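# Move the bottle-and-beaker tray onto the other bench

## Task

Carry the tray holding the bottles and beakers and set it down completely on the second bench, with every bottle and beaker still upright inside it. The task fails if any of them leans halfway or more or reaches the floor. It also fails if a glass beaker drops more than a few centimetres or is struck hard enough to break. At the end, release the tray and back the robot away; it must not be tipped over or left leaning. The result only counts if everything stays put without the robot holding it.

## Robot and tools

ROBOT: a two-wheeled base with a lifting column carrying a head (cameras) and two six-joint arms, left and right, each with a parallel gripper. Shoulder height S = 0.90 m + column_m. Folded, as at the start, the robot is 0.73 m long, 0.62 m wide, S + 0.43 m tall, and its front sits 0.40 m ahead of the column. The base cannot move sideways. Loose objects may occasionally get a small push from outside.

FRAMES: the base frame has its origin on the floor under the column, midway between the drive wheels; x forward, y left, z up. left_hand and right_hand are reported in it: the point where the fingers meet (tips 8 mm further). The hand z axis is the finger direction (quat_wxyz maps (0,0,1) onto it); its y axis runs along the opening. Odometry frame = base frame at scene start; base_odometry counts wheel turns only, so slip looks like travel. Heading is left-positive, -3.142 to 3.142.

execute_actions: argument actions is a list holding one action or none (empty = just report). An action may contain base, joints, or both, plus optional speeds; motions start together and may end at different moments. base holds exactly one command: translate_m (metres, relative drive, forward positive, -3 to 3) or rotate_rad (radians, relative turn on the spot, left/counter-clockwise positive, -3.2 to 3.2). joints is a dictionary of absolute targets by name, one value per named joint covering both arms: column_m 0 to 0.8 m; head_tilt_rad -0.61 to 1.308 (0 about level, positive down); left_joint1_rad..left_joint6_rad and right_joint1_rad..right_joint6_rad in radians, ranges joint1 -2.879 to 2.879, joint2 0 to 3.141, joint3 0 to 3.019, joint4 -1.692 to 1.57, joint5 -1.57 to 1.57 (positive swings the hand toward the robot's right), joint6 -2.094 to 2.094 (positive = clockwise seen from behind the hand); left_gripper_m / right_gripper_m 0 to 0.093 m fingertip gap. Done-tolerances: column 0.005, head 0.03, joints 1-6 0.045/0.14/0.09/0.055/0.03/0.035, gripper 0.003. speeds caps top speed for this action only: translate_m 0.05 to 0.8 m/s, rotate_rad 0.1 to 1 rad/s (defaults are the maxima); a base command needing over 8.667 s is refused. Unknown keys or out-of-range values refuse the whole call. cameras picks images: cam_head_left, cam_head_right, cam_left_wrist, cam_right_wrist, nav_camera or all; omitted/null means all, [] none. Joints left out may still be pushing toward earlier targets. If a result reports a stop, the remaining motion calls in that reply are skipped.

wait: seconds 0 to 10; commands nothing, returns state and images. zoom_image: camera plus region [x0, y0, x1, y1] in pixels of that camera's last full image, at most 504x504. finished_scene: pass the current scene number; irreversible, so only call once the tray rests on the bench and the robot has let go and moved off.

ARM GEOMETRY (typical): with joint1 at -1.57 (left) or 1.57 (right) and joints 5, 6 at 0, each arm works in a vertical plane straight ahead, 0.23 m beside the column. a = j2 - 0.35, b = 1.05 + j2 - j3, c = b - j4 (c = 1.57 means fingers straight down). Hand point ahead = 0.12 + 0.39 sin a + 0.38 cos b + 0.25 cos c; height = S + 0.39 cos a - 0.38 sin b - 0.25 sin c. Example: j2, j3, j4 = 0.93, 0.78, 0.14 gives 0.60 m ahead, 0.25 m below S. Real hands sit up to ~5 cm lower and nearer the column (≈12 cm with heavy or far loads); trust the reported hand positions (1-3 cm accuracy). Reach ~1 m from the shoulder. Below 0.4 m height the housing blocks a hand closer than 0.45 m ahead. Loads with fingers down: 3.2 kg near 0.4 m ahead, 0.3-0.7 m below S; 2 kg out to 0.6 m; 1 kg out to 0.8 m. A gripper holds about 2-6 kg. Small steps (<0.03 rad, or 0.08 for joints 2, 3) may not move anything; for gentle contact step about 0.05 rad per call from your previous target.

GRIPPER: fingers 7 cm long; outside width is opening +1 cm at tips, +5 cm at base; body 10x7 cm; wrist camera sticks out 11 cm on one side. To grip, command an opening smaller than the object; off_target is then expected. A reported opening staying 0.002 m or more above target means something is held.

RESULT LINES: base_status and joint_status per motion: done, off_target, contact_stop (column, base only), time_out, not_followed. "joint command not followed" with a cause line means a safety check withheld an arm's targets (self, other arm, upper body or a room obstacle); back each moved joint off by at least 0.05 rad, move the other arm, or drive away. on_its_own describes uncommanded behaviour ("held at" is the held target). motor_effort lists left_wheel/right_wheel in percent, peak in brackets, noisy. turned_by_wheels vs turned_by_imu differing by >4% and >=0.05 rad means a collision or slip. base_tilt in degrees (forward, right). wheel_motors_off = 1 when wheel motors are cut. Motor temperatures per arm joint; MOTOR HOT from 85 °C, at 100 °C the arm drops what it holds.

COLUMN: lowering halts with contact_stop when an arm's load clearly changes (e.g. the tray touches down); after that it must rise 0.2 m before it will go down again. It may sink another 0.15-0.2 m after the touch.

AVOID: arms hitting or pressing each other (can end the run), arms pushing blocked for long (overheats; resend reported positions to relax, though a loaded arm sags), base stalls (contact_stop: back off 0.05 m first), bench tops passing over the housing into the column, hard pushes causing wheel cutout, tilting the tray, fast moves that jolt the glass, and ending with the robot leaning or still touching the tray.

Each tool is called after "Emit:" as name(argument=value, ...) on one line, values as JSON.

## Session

Emit:
execute_actions(actions=[])

Scene clock: 0.00 s.
Motor temperatures (°C, as the motors report them): left_arm=[19 22 21 21 19 19] | right_arm=[19 22 22 19 22 20]
base_odometry: x=+0.000 y=+0.000 heading=+0.000 (m, m, rad; odometry frame)
turned_by_wheels: +0.000 (rad since the last result)
turned_by_imu: +0.000 (rad since the last result)
base_tilt: forward=+0.2 right=-0.6 (deg)
base_status: not commanded
joint_positions: column_m=+0.555 head_tilt_rad=+0.869 left_joint1_rad=-1.585 left_joint2_rad=+0.889 left_joint3_rad=+0.441 left_joint4_rad=-0.892 left_joint5_rad=+0.011 left_joint6_rad=-0.033 left_gripper_m=+0.095 right_joint1_rad=+1.571 right_joint2_rad=+0.922 right_joint3_rad=+0.432 right_joint4_rad=-0.912 right_joint5_rad=+0.012 right_joint6_rad=-0.004 right_gripper_m=+0.095
joint_status: not commanded
wheel_motors_off: 0
motor_effort: left_wheel=+5 right_wheel=+0 (%)
left_hand: x=+0.1726 y=+0.2193 z=+1.2372 quat_wxyz=(+0.397, +0.012, -0.918, +0.003) (m; base frame)
right_hand: x=+0.1569 y=-0.2274 z=+1.2412 quat_wxyz=(+0.426, +0.004, -0.905, +0.004) (m; base frame)
pictures: cam_head_left, cam_head_right, cam_left_wrist, cam_right_wrist, nav_camera
camera_calibration (this result's frames):
cam_head_left: T_world_to_cam=[[0.0265935, -0.999646, 0.0000860399, 0.0564094], [-0.731425, -0.0195167, -0.681643, 1.07959], [0.681403, 0.0180643, -0.731685, 1.02432], [0, 0, 0, 1]] pos_world=[0.0901676, 0.0589559, 1.48537]
cam_head_right: T_world_to_cam=[[0.0215631, -0.999523, -0.0221132, -0.0157946], [-0.723447, -0.000333402, -0.69038, 1.0909], [0.690044, 0.0308844, -0.723109, 1.01533], [0, 0, 0, 1]] pos_world=[0.0889251, -0.0467811, 1.48698]
cam_left_wrist: T_world_to_cam=[[0.0256733, -0.999575, -0.0138205, 0.235199], [-0.131501, -0.0170818, 0.991169, -1.19491], [-0.990984, -0.0236291, -0.131884, 0.462641], [0, 0, 0, 1]] pos_world=[0.295299, 0.225619, 1.24862]
cam_right_wrist: T_world_to_cam=[[0.0173287, -0.999844, -0.00351933, -0.229087], [-0.0649597, -0.00463825, 0.997877, -1.22455], [-0.997737, -0.0170633, -0.0650299, 0.354174], [0, 0, 0, 1]] pos_world=[0.277795, -0.228687, 1.24418]
Images, in order (width x height): cam_head_left 896x504, cam_head_right 896x504, cam_left_wrist 504x504, cam_right_wrist 504x504, nav_camera 896x504.

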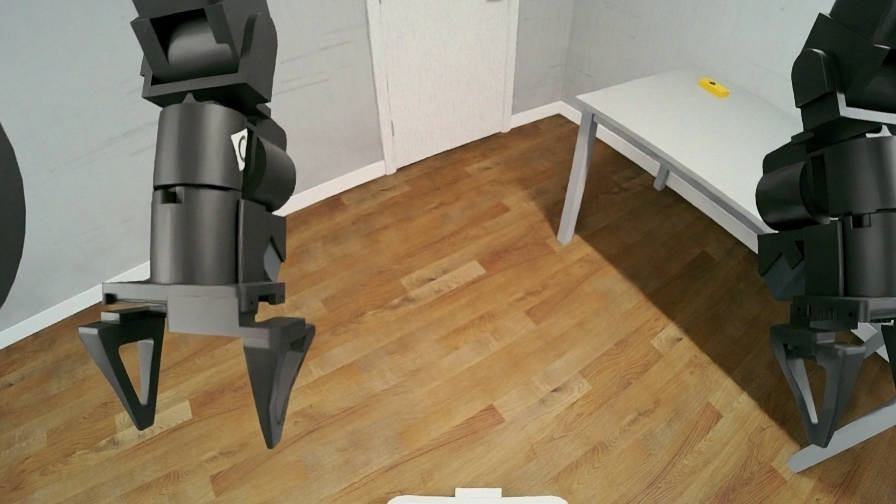

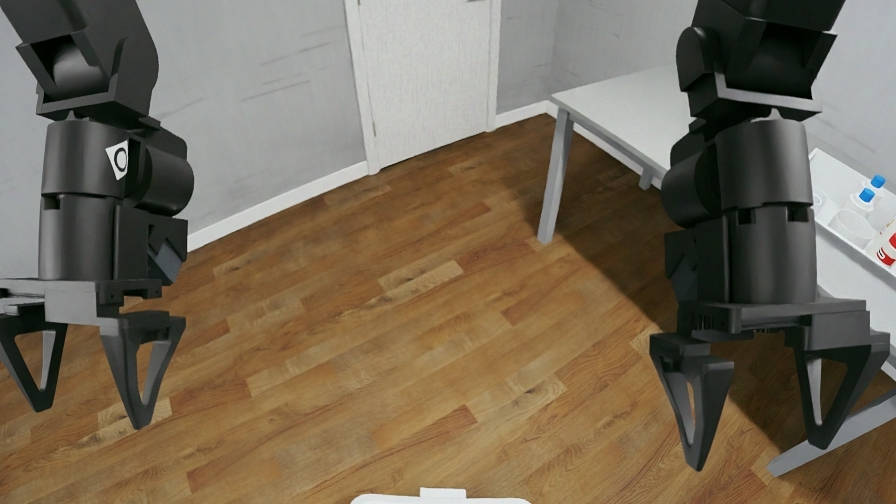

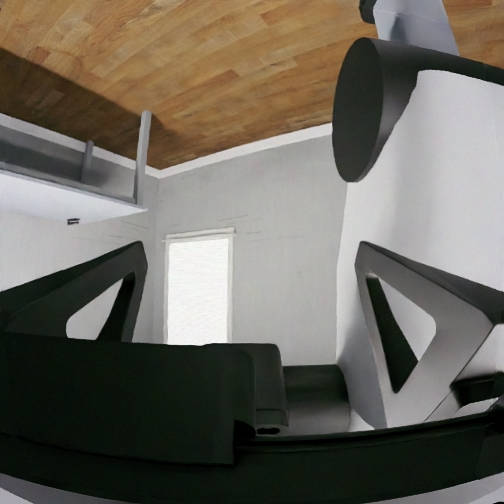

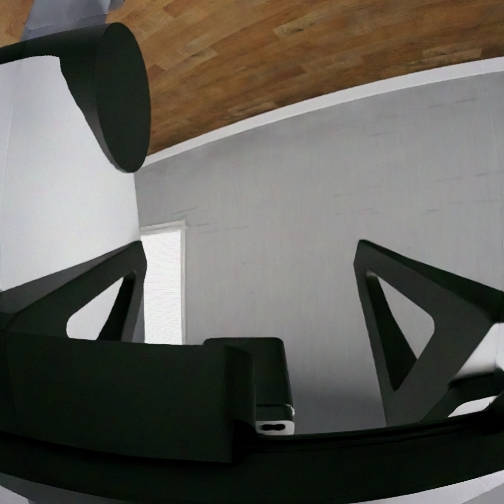

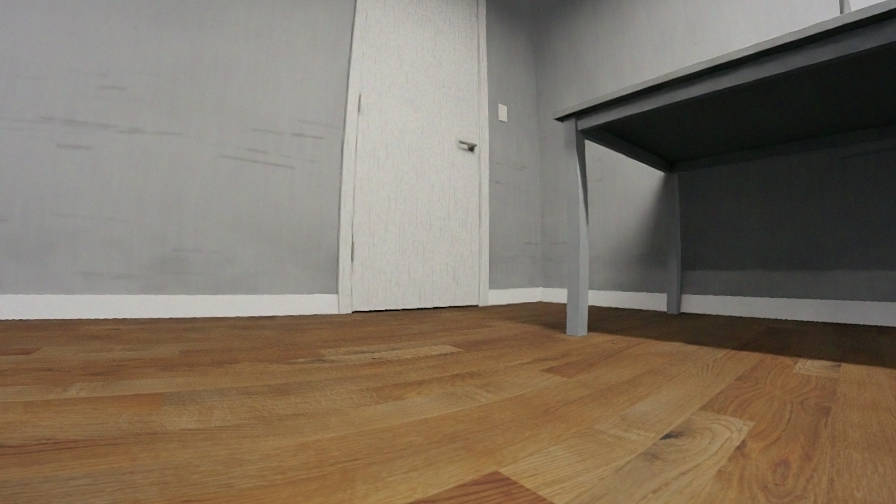

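Emit:
execute_actions(actions=[{"base":{"rotate_rad":-1.0},"joints":{"column_m":0.62,"head_tilt_rad":0.8,"left_joint1_rad":-1.46,"left_joint2_rad":1.44,"left_joint3_rad":1.01,"left_joint4_rad":-0.09,"left_joint5_rad":0.11,"left_joint6_rad":0.07,"right_joint1_rad":1.48,"right_joint2_rad":1.44,"right_joint3_rad":1.01,"right_joint4_rad":-0.09,"right_joint5_rad":-0.10,"right_joint6_rad":-0.05,"left_gripper_m":0.045,"right_gripper_m":0.045}}], cameras=["cam_head_left","cam_head_right","nav_camera"])

Scene clock: 4.03 s.
Motor temperatures (°C, as the motors report them): left_arm=[19 22 21 21 19 19] | right_arm=[19 23 22 19 22 20]
base_odometry: x=+0.000 y=+0.000 heading=-0.999 (m, m, rad; odometry frame)
turned_by_wheels: -0.999 (rad since the last result)
turned_by_imu: -0.982 (rad since the last result)
base_tilt: forward=+0.2 right=-0.6 (deg)
base_status: done
joint_positions: column_m=+0.620 head_tilt_rad=+0.815 left_joint1_rad=-1.457 left_joint2_rad=+1.439 left_joint3_rad=+1.012 left_joint4_rad=-0.096 left_joint5_rad=+0.108 left_joint6_rad=+0.057 left_gripper_m=+0.045 right_joint1_rad=+1.479 right_joint2_rad=+1.436 right_joint3_rad=+1.015 right_joint4_rad=-0.095 right_joint5_rad=-0.098 right_joint6_rad=-0.044 right_gripper_m=+0.045
joint_status: all done
wheel_motors_off: 0
motor_effort: left_wheel=+6(56) right_wheel=-5(31) (%)
left_hand: x=+0.5014 y=+0.2744 z=+1.0754 quat_wxyz=(-0.002, +0.000, -1.000, +0.005) (m; base frame)
right_hand: x=+0.5054 y=-0.2638 z=+1.0761 quat_wxyz=(-0.005, -0.001, -1.000, -0.009) (m; base frame)
pictures: cam_head_left, cam_head_right, nav_camera
camera_calibration (this result's frames):
cam_head_left: T_world_to_cam=[[0.0265508, -0.999646, 0.00150758, 0.054123], [-0.693939, -0.0195167, -0.719769, 1.18338], [0.719544, 0.0180643, -0.694212, 1.00992], [0, 0, 0, 1]] pos_world=[0.0930702, 0.0589559, 1.55278]
cam_head_right: T_world_to_cam=[[0.0227144, -0.999523, -0.0209288, -0.0163128], [-0.685505, -0.000333402, -0.728068, 1.19452], [0.727714, 0.0308844, -0.685185, 0.999674], [0, 0, 0, 1]] pos_world=[0.0917436, -0.0467811, 1.55431]
Images, in order (width x height): cam_head_left 896x504, cam_head_right 896x504, nav_camera 896x504.

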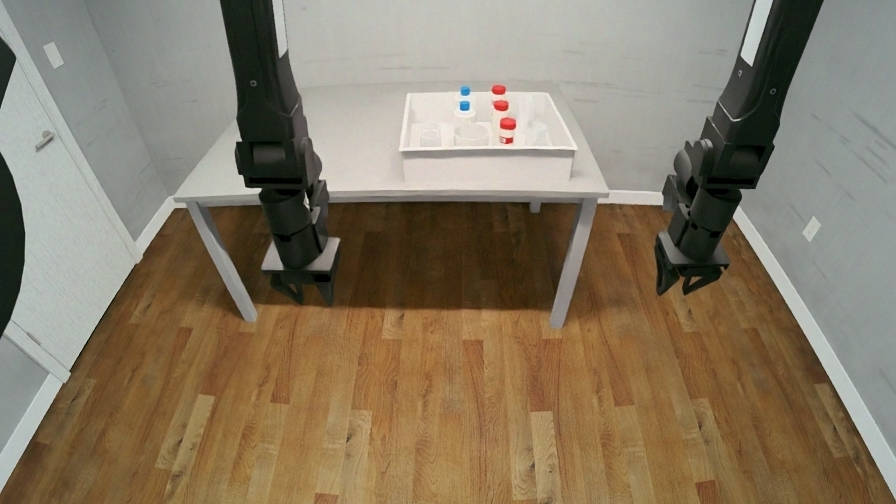

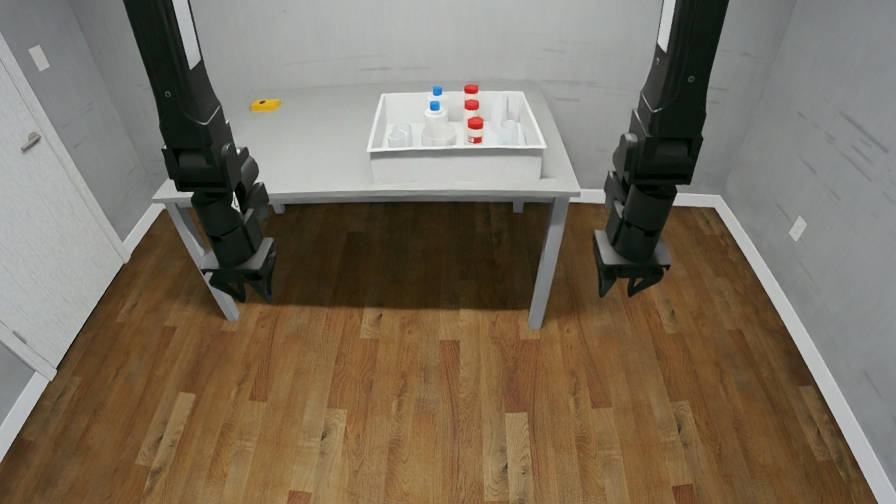

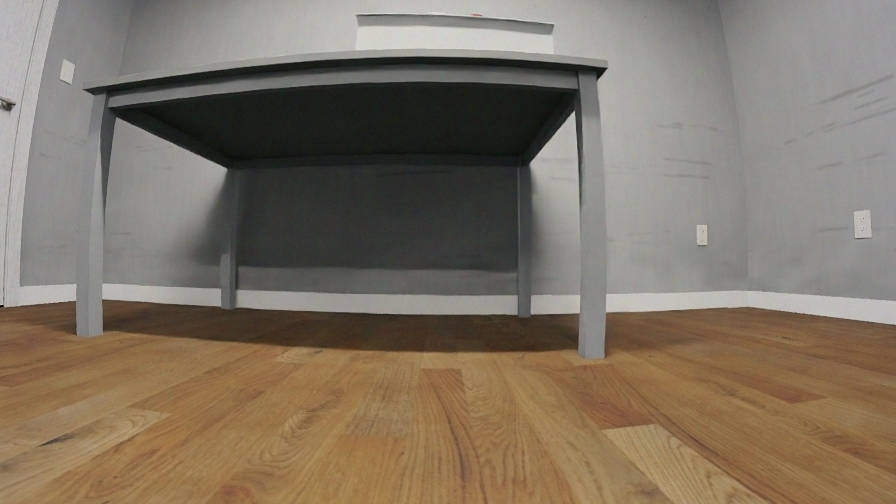

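Emit:
execute_actions(actions=[{"base":{"rotate_rad":-0.09}}], cameras=[])

Emit:
execute_actions(actions=[{"base":{"translate_m":0.65},"joints":{"head_tilt_rad":1.05}}], cameras=[])

Emit:
execute_actions(actions=[{"base":{"rotate_rad":0.13}}])

Scene clock: 6.63 s.
Motor temperatures (°C, as the motors report them): left_arm=[19 22 21 21 19 19] | right_arm=[19 23 22 19 22 20]
base_odometry: x=+0.000 y=+0.000 heading=-1.088 (m, m, rad; odometry frame)
turned_by_wheels: -0.089 (rad since the last result)
turned_by_imu: -0.087 (rad since the last result)
base_tilt: forward=+0.2 right=-0.6 (deg)
base_status: done
joint_positions: column_m=+0.620 head_tilt_rad=+0.815 left_joint1_rad=-1.457 left_joint2_rad=+1.439 left_joint3_rad=+1.012 left_joint4_rad=-0.096 left_joint5_rad=+0.109 left_joint6_rad=+0.057 left_gripper_m=+0.045 right_joint1_rad=+1.478 right_joint2_rad=+1.436 right_joint3_rad=+1.015 right_joint4_rad=-0.095 right_joint5_rad=-0.098 right_joint6_rad=-0.044 right_gripper_m=+0.045
joint_status: not commanded
wheel_motors_off: 0
motor_effort: left_wheel=+5(27) right_wheel=-5(24) (%)
left_hand: x=+0.5014 y=+0.2738 z=+1.0754 quat_wxyz=(-0.002, +0.000, -1.000, +0.005) (m; base frame)
right_hand: x=+0.5054 y=-0.2642 z=+1.0761 quat_wxyz=(-0.005, -0.001, -1.000, -0.009) (m; base frame)
pictures: none
No camera images: the call's "cameras" was empty. Leave "cameras" out to get every camera's image.

Scene clock: 9.50 s.
Motor temperatures (°C, as the motors report them): left_arm=[19 23 21 21 19 19] | right_arm=[19 23 22 19 22 20]
base_odometry: x=+0.302 y=-0.576 heading=-1.089 (m, m, rad; odometry frame)
turned_by_wheels: +0.000 (rad since the last result)
turned_by_imu: +0.001 (rad since the last result)
base_tilt: forward=+0.2 right=-0.6 (deg)
base_status: done
joint_positions: column_m=+0.620 head_tilt_rad=+1.050 left_joint1_rad=-1.457 left_joint2_rad=+1.439 left_joint3_rad=+1.013 left_joint4_rad=-0.096 left_joint5_rad=+0.109 left_joint6_rad=+0.057 left_gripper_m=+0.045 right_joint1_rad=+1.478 right_joint2_rad=+1.436 right_joint3_rad=+1.013 right_joint4_rad=-0.095 right_joint5_rad=-0.098 right_joint6_rad=-0.044 right_gripper_m=+0.045
joint_status: all done
wheel_motors_off: 0
motor_effort: left_wheel=-1(53) right_wheel=+0(47) (%)
left_hand: x=+0.5023 y=+0.2739 z=+1.0756 quat_wxyz=(-0.002, +0.000, -1.000, +0.005) (m; base frame)
right_hand: x=+0.5044 y=-0.2642 z=+1.0760 quat_wxyz=(-0.004, -0.001, -1.000, -0.009) (m; base frame)
pictures: none
No camera images: the call's "cameras" was empty. Leave "cameras" out to get every camera's image.

Scene clock: 10.67 s.
Motor temperatures (°C, as the motors report them): left_arm=[19 23 21 21 19 19] | right_arm=[19 23 22 19 22 20]
base_odometry: x=+0.302 y=-0.576 heading=-0.960 (m, m, rad; odometry frame)
turned_by_wheels: +0.128 (rad since the last result)
turned_by_imu: +0.126 (rad since the last result)
base_tilt: forward=+0.2 right=-0.6 (deg)
base_status: done
joint_positions: column_m=+0.620 head_tilt_rad=+1.050 left_joint1_rad=-1.457 left_joint2_rad=+1.439 left_joint3_rad=+1.013 left_joint4_rad=-0.096 left_joint5_rad=+0.109 left_joint6_rad=+0.057 left_gripper_m=+0.045 right_joint1_rad=+1.478 right_joint2_rad=+1.436 right_joint3_rad=+1.013 right_joint4_rad=-0.095 right_joint5_rad=-0.098 right_joint6_rad=-0.044 right_gripper_m=+0.045
joint_status: not commanded
wheel_motors_off: 0
motor_effort: left_wheel=-1(48) right_wheel=+0(37) (%)
left_hand: x=+0.5023 y=+0.2739 z=+1.0756 quat_wxyz=(-0.002, +0.000, -1.000, +0.005) (m; base frame)
right_hand: x=+0.5044 y=-0.2640 z=+1.0760 quat_wxyz=(-0.004, -0.001, -1.000, -0.009) (m; base frame)
pictures: cam_head_left, cam_head_right, cam_left_wrist, cam_right_wrist, nav_camera
camera_calibration (this result's frames):
cam_head_left: T_world_to_cam=[[0.0261753, -0.999646, -0.00469832, 0.064108], [-0.842094, -0.0195167, -0.538977, 0.900446], [0.538695, 0.0180643, -0.842307, 1.25679], [0, 0, 0, 1]] pos_world=[0.0795542, 0.0589559, 1.54423]
cam_head_right: T_world_to_cam=[[0.0172343, -0.999523, -0.0256308, -0.0084878], [-0.835818, -0.000333402, -0.549007, 0.914479], [0.548737, 0.0308844, -0.835425, 1.2499], [0, 0, 0, 1]] pos_world=[0.0786205, -0.0467811, 1.54603]
cam_left_wrist: T_world_to_cam=[[0.0084244, -0.999949, 0.00556141, 0.266981], [-0.815345, -0.00364912, 0.578964, -0.207192], [-0.578914, -0.00941189, -0.815334, 1.29362], [0, 0, 0, 1]] pos_world=[0.577711, 0.278387, 1.1732]
cam_right_wrist: T_world_to_cam=[[0.00796364, -0.9998, -0.0183189, -0.251605], [-0.81501, -0.0171041, 0.579194, -0.211759], [-0.579392, 0.0103176, -0.814984, 1.29269], [0, 0, 0, 1]] pos_world=[0.578392, -0.268514, 1.17156]
Images, in order (width x height): cam_head_left 896x504, cam_head_right 896x504, cam_left_wrist 504x504, cam_right_wrist 504x504, nav_camera 896x504.

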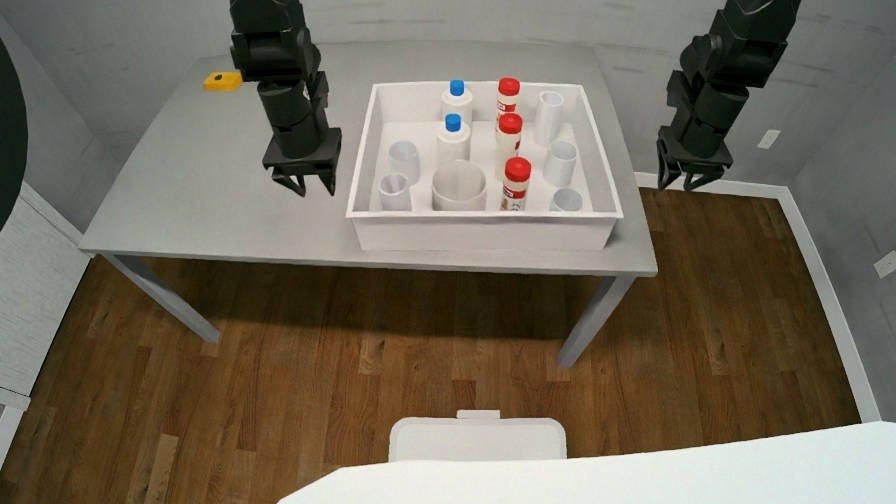

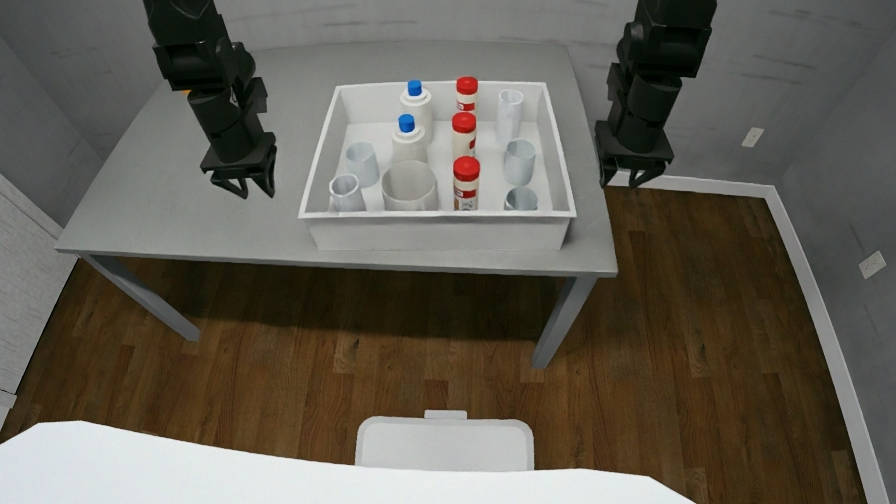

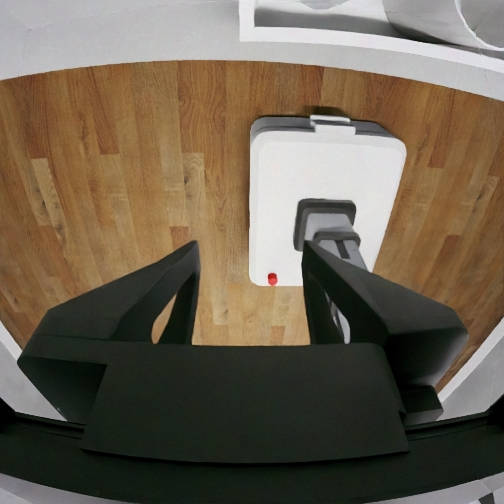

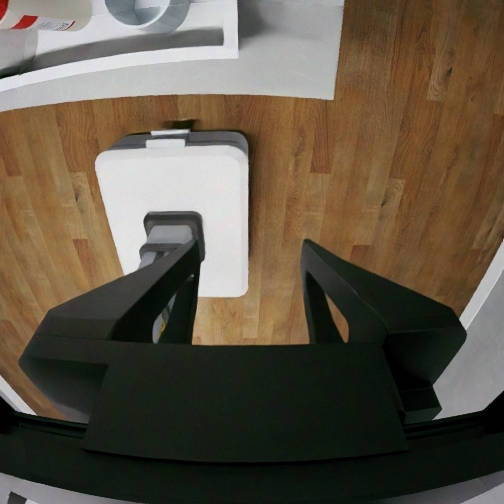

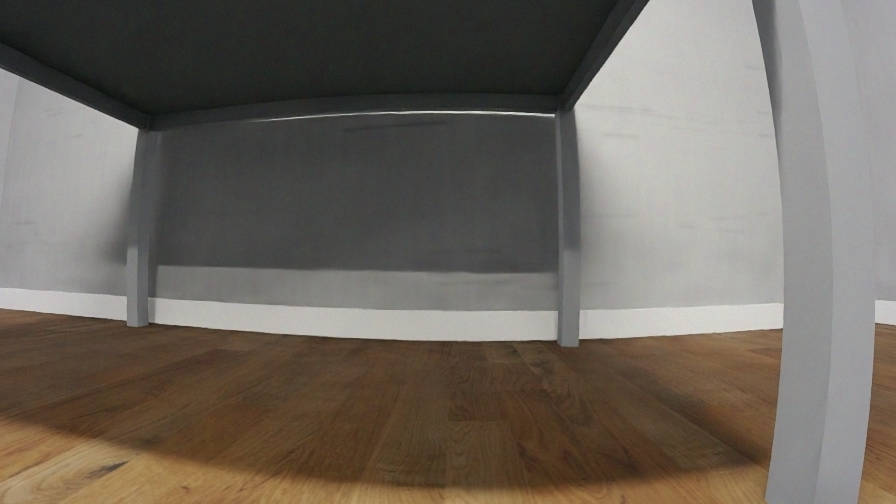

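Emit:
execute_actions(actions=[{"base":{"translate_m":0.30},"speeds":{"translate_m":0.3},"joints":{"column_m":0.5,"head_tilt_rad":1.15,"right_joint1_rad":1.50}}], cameras=["cam_head_left","cam_left_wrist","cam_right_wrist"])

Scene clock: 15.83 s.
Motor temperatures (°C, as the motors report them): left_arm=[19 23 21 21 19 19] | right_arm=[19 23 22 19 22 20]
base_odometry: x=+0.474 y=-0.822 heading=-0.959 (m, m, rad; odometry frame)
turned_by_wheels: +0.001 (rad since the last result)
turned_by_imu: +0.003 (rad since the last result)
base_tilt: forward=+0.2 right=-0.7 (deg)
base_status: done
joint_positions: column_m=+0.500 head_tilt_rad=+1.149 left_joint1_rad=-1.457 left_joint2_rad=+1.439 left_joint3_rad=+1.011 left_joint4_rad=-0.096 left_joint5_rad=+0.109 left_joint6_rad=+0.057 left_gripper_m=+0.045 right_joint1_rad=+1.492 right_joint2_rad=+1.436 right_joint3_rad=+1.012 right_joint4_rad=-0.095 right_joint5_rad=-0.098 right_joint6_rad=-0.044 right_gripper_m=+0.045
joint_status: all done
wheel_motors_off: 0
motor_effort: left_wheel=+1(58) right_wheel=-2(34) (%)
left_hand: x=+0.5011 y=+0.2738 z=+0.9556 quat_wxyz=(-0.002, +0.000, -1.000, +0.005) (m; base frame)
right_hand: x=+0.5033 y=-0.2559 z=+0.9555 quat_wxyz=(-0.003, +0.002, -1.000, -0.015) (m; base frame)
pictures: cam_head_left, cam_left_wrist, cam_right_wrist
camera_calibration (this result's frames):
cam_head_left: T_world_to_cam=[[0.0255829, -0.999646, -0.00726188, 0.0673839], [-0.891233, -0.0195167, -0.453126, 0.710714], [0.452824, 0.0180643, -0.891417, 1.23309], [0, 0, 0, 1]] pos_world=[0.0733134, 0.0589559, 1.42173]
cam_left_wrist: T_world_to_cam=[[0.00862205, -0.999947, 0.00565324, 0.26741], [-0.814246, -0.00373892, 0.580509, -0.140718], [-0.580457, -0.0096083, -0.814234, 1.1949], [0, 0, 0, 1]] pos_world=[0.576704, 0.278351, 1.05311]
cam_right_wrist: T_world_to_cam=[[0.0144124, -0.999446, -0.030001, -0.237764], [-0.813537, -0.0291652, 0.580782, -0.148092], [-0.581335, 0.0160365, -0.813506, 1.19477], [0, 0, 0, 1]] pos_world=[0.577512, -0.261111, 1.05083]
Images, in order (width x height): cam_head_left 896x504, cam_left_wrist 504x504, cam_right_wrist 504x504.

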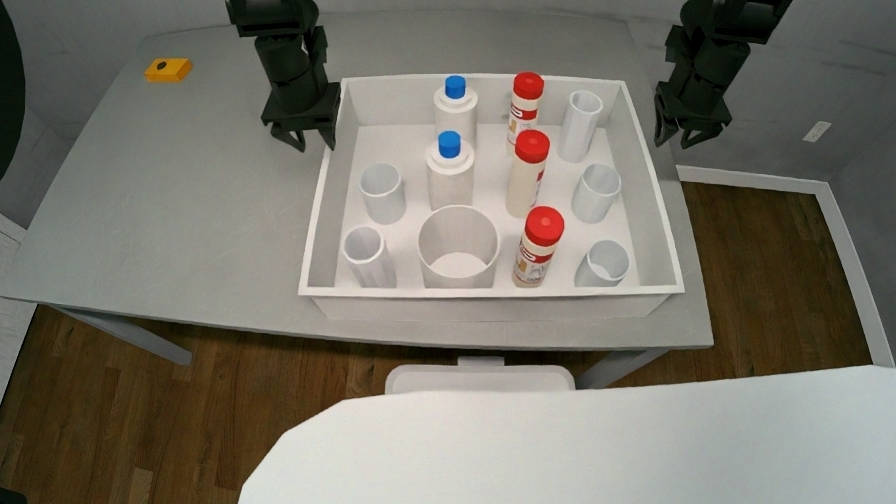

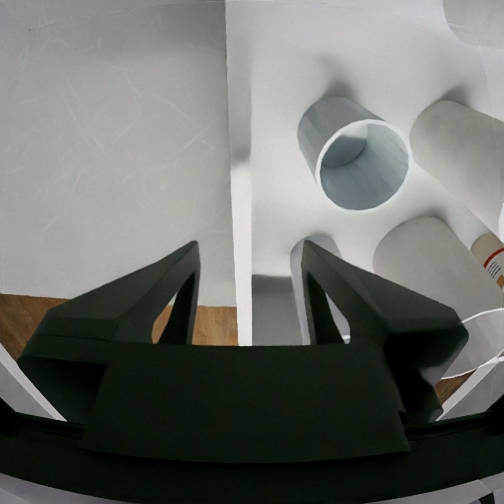

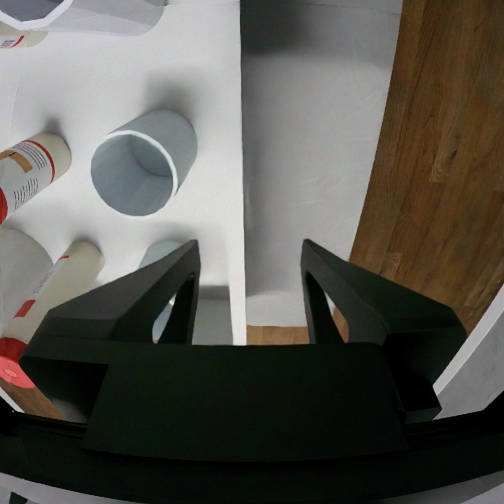

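Emit:
execute_actions(actions=[{"joints":{"column_m":0.45,"right_joint1_rad":1.525,"left_joint5_rad":0.078,"left_joint6_rad":0.11,"left_gripper_m":0.04,"right_gripper_m":0.04}}], cameras=["cam_left_wrist","cam_right_wrist"])

Scene clock: 17.70 s.
Motor temperatures (°C, as the motors report them): left_arm=[19 23 21 21 19 19] | right_arm=[19 23 22 19 22 20]
base_odometry: x=+0.474 y=-0.822 heading=-0.959 (m, m, rad; odometry frame)
turned_by_wheels: +0.000 (rad since the last result)
turned_by_imu: +0.000 (rad since the last result)
base_tilt: forward=+0.2 right=-0.6 (deg)
base_status: not commanded
joint_positions: column_m=+0.450 head_tilt_rad=+1.149 left_joint1_rad=-1.457 left_joint2_rad=+1.439 left_joint3_rad=+1.011 left_joint4_rad=-0.096 left_joint5_rad=+0.080 left_joint6_rad=+0.096 left_gripper_m=+0.040 right_joint1_rad=+1.522 right_joint2_rad=+1.436 right_joint3_rad=+1.012 right_joint4_rad=-0.095 right_joint5_rad=-0.098 right_joint6_rad=-0.044 right_gripper_m=+0.040
joint_status: all done
wheel_motors_off: 0
motor_effort: left_wheel=+1(3) right_wheel=-2(2) (%)
left_hand: x=+0.5009 y=+0.2787 z=+0.9056 quat_wxyz=(-0.001, -0.020, -1.000, -0.009) (m; base frame)
right_hand: x=+0.5036 y=-0.2381 z=+0.9049 quat_wxyz=(-0.003, +0.010, -1.000, -0.028) (m; base frame)
pictures: cam_left_wrist, cam_right_wrist
camera_calibration (this result's frames):
cam_left_wrist: T_world_to_cam=[[-0.0306098, -0.999267, -0.0229688, 0.317985], [-0.813064, 0.0115269, 0.58206, -0.118161], [-0.581369, 0.0364918, -0.812821, 1.14042], [0, 0, 0, 1]] pos_world=[0.576663, 0.277499, 1.00304]
cam_right_wrist: T_world_to_cam=[[0.0292722, -0.998016, -0.0557389, -0.205328], [-0.812902, -0.0562177, 0.579681, -0.123701], [-0.581665, 0.0283417, -0.812935, 1.15612], [0, 0, 0, 1]] pos_world=[0.577927, -0.244641, 1.00011]
Images, in order (width x height): cam_left_wrist 504x504, cam_right_wrist 504x504.

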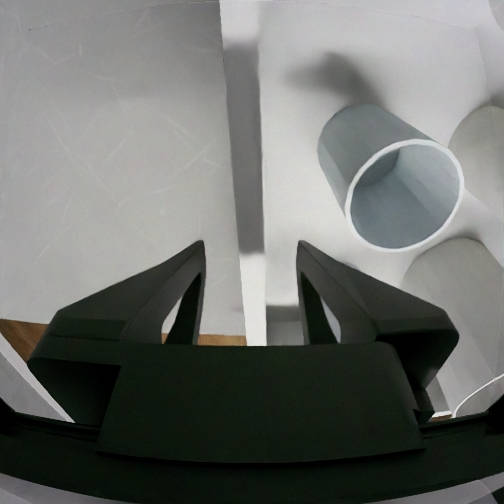

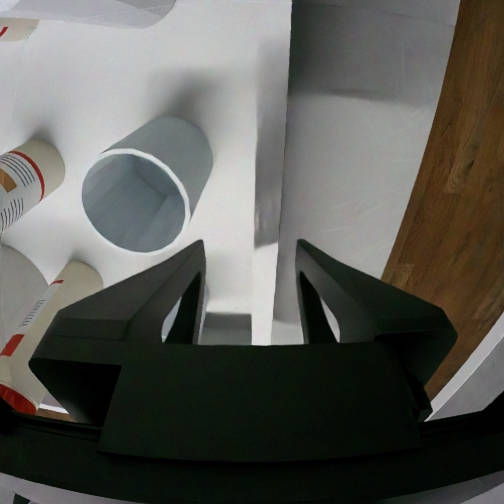

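Emit:
execute_actions(actions=[{"joints":{"right_joint5_rad":-0.055,"right_joint6_rad":-0.005,"left_joint6_rad":0.06}}], cameras=[])

Emit:
execute_actions(actions=[{"joints":{"column_m":0.42}}], cameras=["cam_head_left","cam_left_wrist","cam_right_wrist"])

Scene clock: 19.17 s.
Motor temperatures (°C, as the motors report them): left_arm=[19 23 21 21 19 19] | right_arm=[19 23 22 19 22 20]
base_odometry: x=+0.474 y=-0.822 heading=-0.959 (m, m, rad; odometry frame)
turned_by_wheels: +0.000 (rad since the last result)
turned_by_imu: +0.000 (rad since the last result)
base_tilt: forward=+0.2 right=-0.7 (deg)
base_status: not commanded
joint_positions: column_m=+0.450 head_tilt_rad=+1.149 left_joint1_rad=-1.457 left_joint2_rad=+1.439 left_joint3_rad=+1.011 left_joint4_rad=-0.096 left_joint5_rad=+0.080 left_joint6_rad=+0.068 left_gripper_m=+0.040 right_joint1_rad=+1.522 right_joint2_rad=+1.436 right_joint3_rad=+1.012 right_joint4_rad=-0.095 right_joint5_rad=-0.058 right_joint6_rad=-0.011 right_gripper_m=+0.040
joint_status: all done
wheel_motors_off: 0
motor_effort: left_wheel=+2(3) right_wheel=-2(2) (%)
left_hand: x=+0.5009 y=+0.2787 z=+0.9056 quat_wxyz=(-0.001, -0.005, -1.000, -0.009) (m; base frame)
right_hand: x=+0.5035 y=-0.2450 z=+0.9047 quat_wxyz=(-0.002, -0.007, -1.000, -0.008) (m; base frame)
pictures: none
No camera images: the call's "cameras" was empty. Leave "cameras" out to get every camera's image.

Scene clock: 20.13 s.
Motor temperatures (°C, as the motors report them): left_arm=[19 23 22 21 19 19] | right_arm=[19 23 22 19 22 20]
base_odometry: x=+0.474 y=-0.822 heading=-0.959 (m, m, rad; odometry frame)
turned_by_wheels: +0.000 (rad since the last result)
turned_by_imu: +0.000 (rad since the last result)
base_tilt: forward=+0.2 right=-0.7 (deg)
base_status: not commanded
joint_positions: column_m=+0.420 head_tilt_rad=+1.149 left_joint1_rad=-1.457 left_joint2_rad=+1.439 left_joint3_rad=+1.011 left_joint4_rad=-0.096 left_joint5_rad=+0.080 left_joint6_rad=+0.068 left_gripper_m=+0.040 right_joint1_rad=+1.522 right_joint2_rad=+1.436 right_joint3_rad=+1.012 right_joint4_rad=-0.095 right_joint5_rad=-0.058 right_joint6_rad=-0.011 right_gripper_m=+0.040
joint_status: all done
wheel_motors_off: 0
motor_effort: left_wheel=+1(2) right_wheel=-2(2) (%)
left_hand: x=+0.5009 y=+0.2787 z=+0.8756 quat_wxyz=(-0.001, -0.005, -1.000, -0.009) (m; base frame)
right_hand: x=+0.5035 y=-0.2450 z=+0.8747 quat_wxyz=(-0.002, -0.007, -1.000, -0.008) (m; base frame)
pictures: cam_head_left, cam_left_wrist, cam_right_wrist
camera_calibration (this result's frames):
cam_head_left: T_world_to_cam=[[0.0255829, -0.999646, -0.00726189, 0.0668028], [-0.891233, -0.0195167, -0.453126, 0.674453], [0.452824, 0.0180643, -0.891417, 1.16176], [0, 0, 0, 1]] pos_world=[0.0733134, 0.0589559, 1.34171]
cam_left_wrist: T_world_to_cam=[[-0.00238572, -0.999734, -0.0229382, 0.303263], [-0.813363, -0.0114045, 0.581645, -0.0937832], [-0.581752, 0.0200447, -0.813119, 1.12105], [0, 0, 0, 1]] pos_world=[0.576617, 0.279642, 0.973053]
cam_right_wrist: T_world_to_cam=[[-0.0037293, -0.999866, -0.0159233, -0.232538], [-0.812688, -0.00624803, 0.582666, -0.0971553], [-0.582687, 0.0151136, -0.812556, 1.12856], [0, 0, 0, 1]] pos_world=[0.577771, -0.250171, 0.96992]
Images, in order (width x height): cam_head_left 896x504, cam_left_wrist 504x504, cam_right_wrist 504x504.

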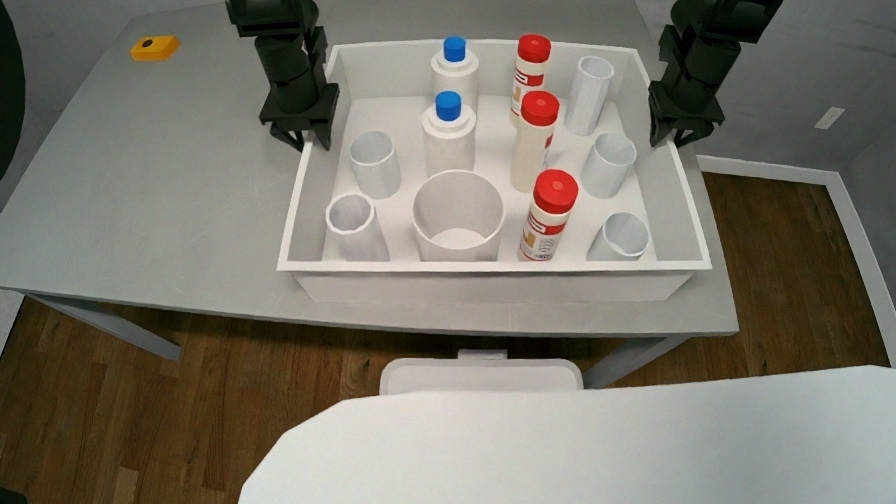

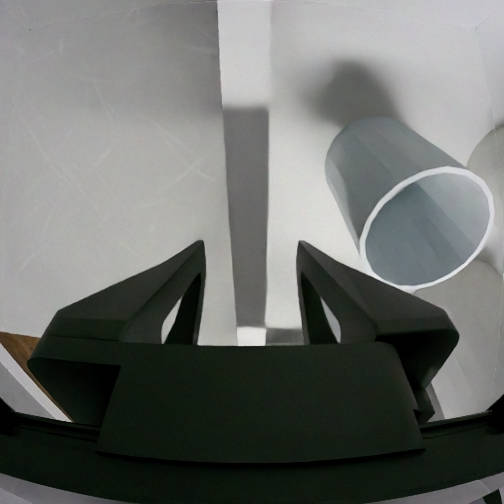

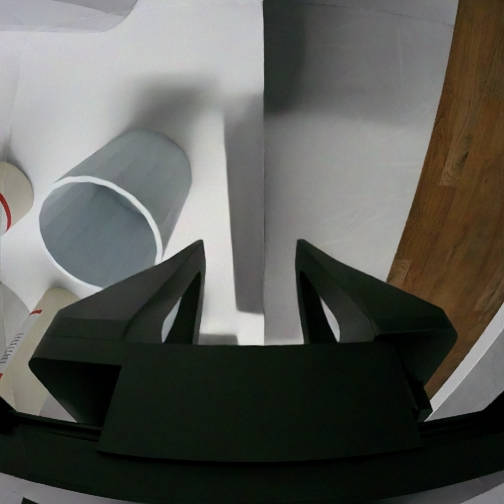

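Emit:
execute_actions(actions=[{"joints":{"left_gripper_m":0,"right_gripper_m":0,"column_m":0.412}}], cameras=[])

Emit:
execute_actions(actions=[{"joints":{"column_m":0.47}}], cameras=["cam_head_left","cam_left_wrist","cam_right_wrist"])

Scene clock: 21.33 s.
Motor temperatures (°C, as the motors report them): left_arm=[19 23 22 21 19 19] | right_arm=[19 23 22 19 22 20]
base_odometry: x=+0.474 y=-0.822 heading=-0.959 (m, m, rad; odometry frame)
turned_by_wheels: +0.000 (rad since the last result)
turned_by_imu: +0.000 (rad since the last result)
base_tilt: forward=+0.2 right=-0.7 (deg)
base_status: not commanded
joint_positions: column_m=+0.412 head_tilt_rad=+1.149 left_joint1_rad=-1.455 left_joint2_rad=+1.429 left_joint3_rad=+1.004 left_joint4_rad=-0.097 left_joint5_rad=+0.092 left_joint6_rad=+0.060 left_gripper_m=+0.010 right_joint1_rad=+1.522 right_joint2_rad=+1.426 right_joint3_rad=+1.005 right_joint4_rad=-0.095 right_joint5_rad=-0.063 right_joint6_rad=-0.024 right_gripper_m=+0.010
joint_status: left_gripper_m off_target (ended at +0.010, target +0.000); right_gripper_m off_target (ended at +0.010, target +0.000); the others done
wheel_motors_off: 0
motor_effort: left_wheel=+4(5) right_wheel=-1(3) (%)
left_hand: x=+0.5009 y=+0.2779 z=+0.8712 quat_wxyz=(-0.002, -0.001, -1.000, -0.004) (m; base frame)
right_hand: x=+0.5038 y=-0.2438 z=+0.8704 quat_wxyz=(-0.004, +0.000, -1.000, -0.010) (m; base frame)
pictures: none
No camera images: the call's "cameras" was empty. Leave "cameras" out to get every camera's image.

Scene clock: 22.67 s.
Motor temperatures (°C, as the motors report them): left_arm=[19 23 22 21 19 19] | right_arm=[19 24 22 19 22 20]
base_odometry: x=+0.474 y=-0.822 heading=-0.959 (m, m, rad; odometry frame)
turned_by_wheels: +0.000 (rad since the last result)
turned_by_imu: +0.000 (rad since the last result)
base_tilt: forward=+0.2 right=-0.7 (deg)
base_status: not commanded
joint_positions: column_m=+0.470 head_tilt_rad=+1.149 left_joint1_rad=-1.455 left_joint2_rad=+1.497 left_joint3_rad=+1.013 left_joint4_rad=-0.083 left_joint5_rad=+0.096 left_joint6_rad=+0.062 left_gripper_m=+0.009 right_joint1_rad=+1.522 right_joint2_rad=+1.498 right_joint3_rad=+1.012 right_joint4_rad=-0.087 right_joint5_rad=-0.063 right_joint6_rad=-0.024 right_gripper_m=+0.010
joint_status: all done
wheel_motors_off: 0
motor_effort: left_wheel=+2(3) right_wheel=-3(3) (%)
left_hand: x=+0.4786 y=+0.2782 z=+0.9044 quat_wxyz=(+0.020, +0.000, -1.000, -0.001) (m; base frame)
right_hand: x=+0.4773 y=-0.2442 z=+0.9019 quat_wxyz=(+0.024, -0.002, -1.000, -0.011) (m; base frame)
pictures: cam_head_left, cam_left_wrist, cam_right_wrist
camera_calibration (this result's frames):
cam_head_left: T_world_to_cam=[[0.0255829, -0.999646, -0.00726188, 0.0671651], [-0.891233, -0.0195167, -0.453126, 0.697057], [0.452824, 0.0180643, -0.891417, 1.20623], [0, 0, 0, 1]] pos_world=[0.0733134, 0.0589559, 1.39159]
cam_left_wrist: T_world_to_cam=[[0.00803708, -0.999943, -0.0070666, 0.284099], [-0.788195, -0.0106837, 0.615333, -0.171361], [-0.615374, 0.000624369, -0.788235, 1.13055], [0, 0, 0, 1]] pos_world=[0.55836, 0.281546, 0.998589]
cam_right_wrist: T_world_to_cam=[[0.00602096, -0.99972, -0.0228673, -0.229798], [-0.780562, -0.0189923, 0.62479, -0.190696], [-0.625049, 0.0140875, -0.780458, 1.12643], [0, 0, 0, 1]] pos_world=[0.556606, -0.249224, 0.99302]
Images, in order (width x height): cam_head_left 896x504, cam_left_wrist 504x504, cam_right_wrist 504x504.

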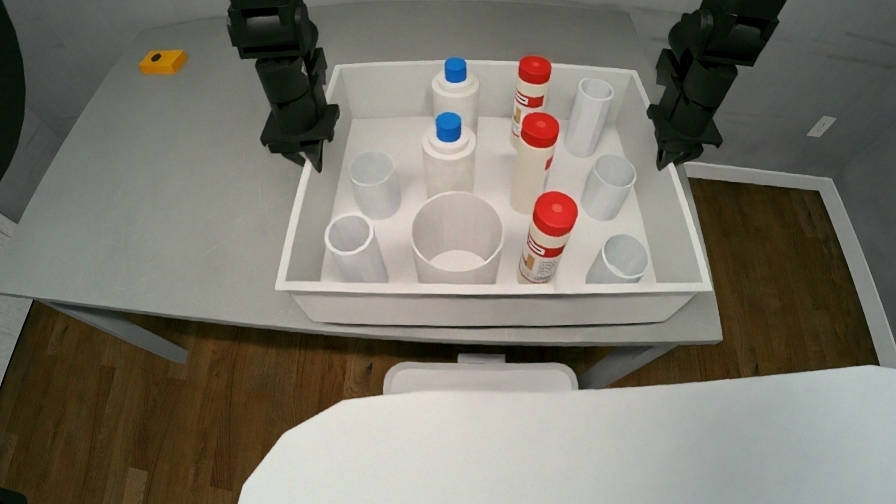

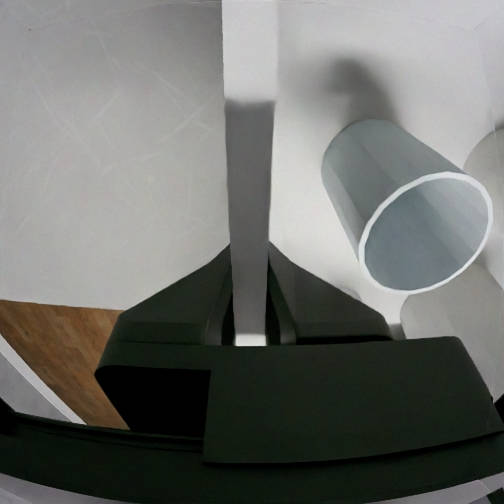

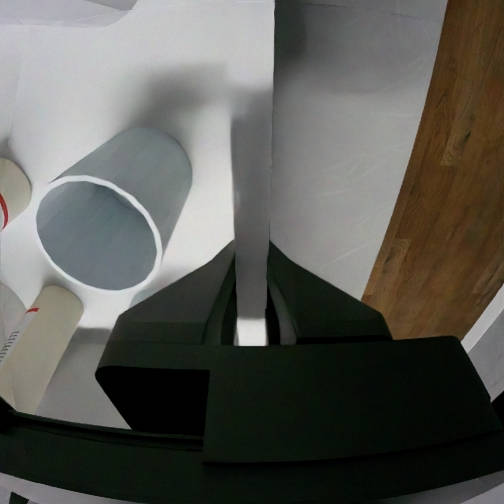

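Emit:
execute_actions(actions=[{"base":{"translate_m":-0.8},"speeds":{"translate_m":0.4},"joints":{"column_m":0.56,"head_tilt_rad":0.7}}], cameras=[])

Emit:
execute_actions(actions=[{"base":{"rotate_rad":3.2},"speeds":{"rotate_rad":0.6}}], cameras=["cam_head_left","nav_camera"])

Scene clock: 27.10 s.
Motor temperatures (°C, as the motors report them): left_arm=[19 24 21 21 19 19] | right_arm=[19 24 22 19 22 20]
base_odometry: x=+0.014 y=-0.167 heading=-0.958 (m, m, rad; odometry frame)
turned_by_wheels: +0.001 (rad since the last result)
turned_by_imu: +0.000 (rad since the last result)
base_tilt: forward=+0.1 right=-0.7 (deg)
base_status: done
joint_positions: column_m=+0.560 head_tilt_rad=+0.716 left_joint1_rad=-1.455 left_joint2_rad=+1.502 left_joint3_rad=+1.008 left_joint4_rad=-0.086 left_joint5_rad=+0.094 left_joint6_rad=+0.064 left_gripper_m=+0.009 right_joint1_rad=+1.522 right_joint2_rad=+1.503 right_joint3_rad=+1.006 right_joint4_rad=-0.087 right_joint5_rad=-0.063 right_joint6_rad=-0.024 right_gripper_m=+0.010
joint_status: all done
wheel_motors_off: 0
motor_effort: left_wheel=-1(56) right_wheel=-1(31) (%)
left_hand: x=+0.4727 y=+0.2782 z=+0.9927 quat_wxyz=(+0.027, +0.000, -1.000, -0.001) (m; base frame)
right_hand: x=+0.4713 y=-0.2441 z=+0.9903 quat_wxyz=(+0.030, -0.002, -0.999, -0.011) (m; base frame)
pictures: none
No camera images: the call's "cameras" was empty. Leave "cameras" out to get every camera's image.

Scene clock: 33.63 s.
Motor temperatures (°C, as the motors report them): left_arm=[20 25 21 21 20 19] | right_arm=[19 24 22 19 22 20]
base_odometry: x=+0.014 y=-0.167 heading=+2.241 (m, m, rad; odometry frame)
turned_by_wheels: +3.199 (rad since the last result)
turned_by_imu: +3.156 (rad since the last result)
base_tilt: forward=+0.2 right=-0.7 (deg)
base_status: done
joint_positions: column_m=+0.560 head_tilt_rad=+0.716 left_joint1_rad=-1.457 left_joint2_rad=+1.502 left_joint3_rad=+1.011 left_joint4_rad=-0.086 left_joint5_rad=+0.092 left_joint6_rad=+0.064 left_gripper_m=+0.009 right_joint1_rad=+1.521 right_joint2_rad=+1.503 right_joint3_rad=+1.007 right_joint4_rad=-0.087 right_joint5_rad=-0.063 right_joint6_rad=-0.024 right_gripper_m=+0.010
joint_status: not commanded
wheel_motors_off: 0
motor_effort: left_wheel=-6(50) right_wheel=+4(52) (%)
left_hand: x=+0.4741 y=+0.2777 z=+0.9926 quat_wxyz=(+0.026, -0.001, -1.000, -0.002) (m; base frame)
right_hand: x=+0.4720 y=-0.2446 z=+0.9903 quat_wxyz=(+0.029, -0.002, -1.000, -0.011) (m; base frame)
pictures: cam_head_left, nav_camera
camera_calibration (this result's frames):
cam_head_left: T_world_to_cam=[[0.0262708, -0.999646, 0.00413094, 0.0501722], [-0.619206, -0.0195167, -0.784986, 1.23724], [0.784789, 0.0180643, -0.6195, 0.849482], [0, 0, 0, 1]] pos_world=[0.0981239, 0.0589559, 1.49726]
Images, in order (width x height): cam_head_left 896x504, nav_camera 896x504.

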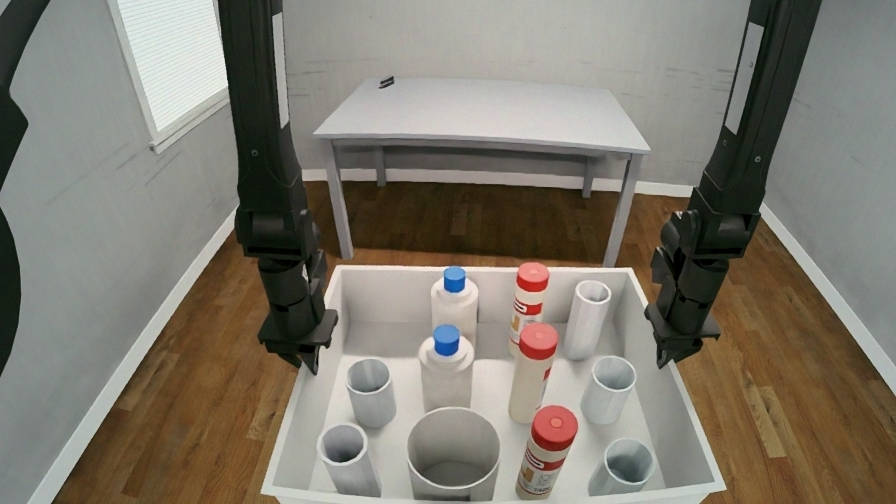

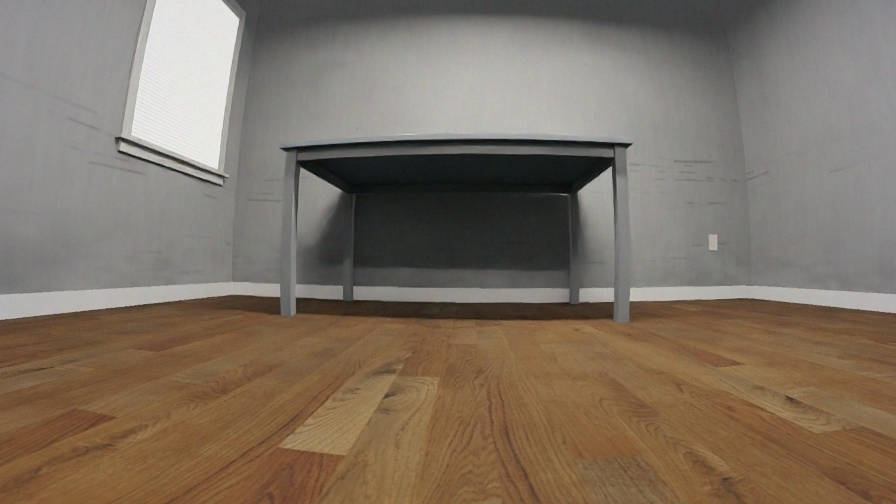

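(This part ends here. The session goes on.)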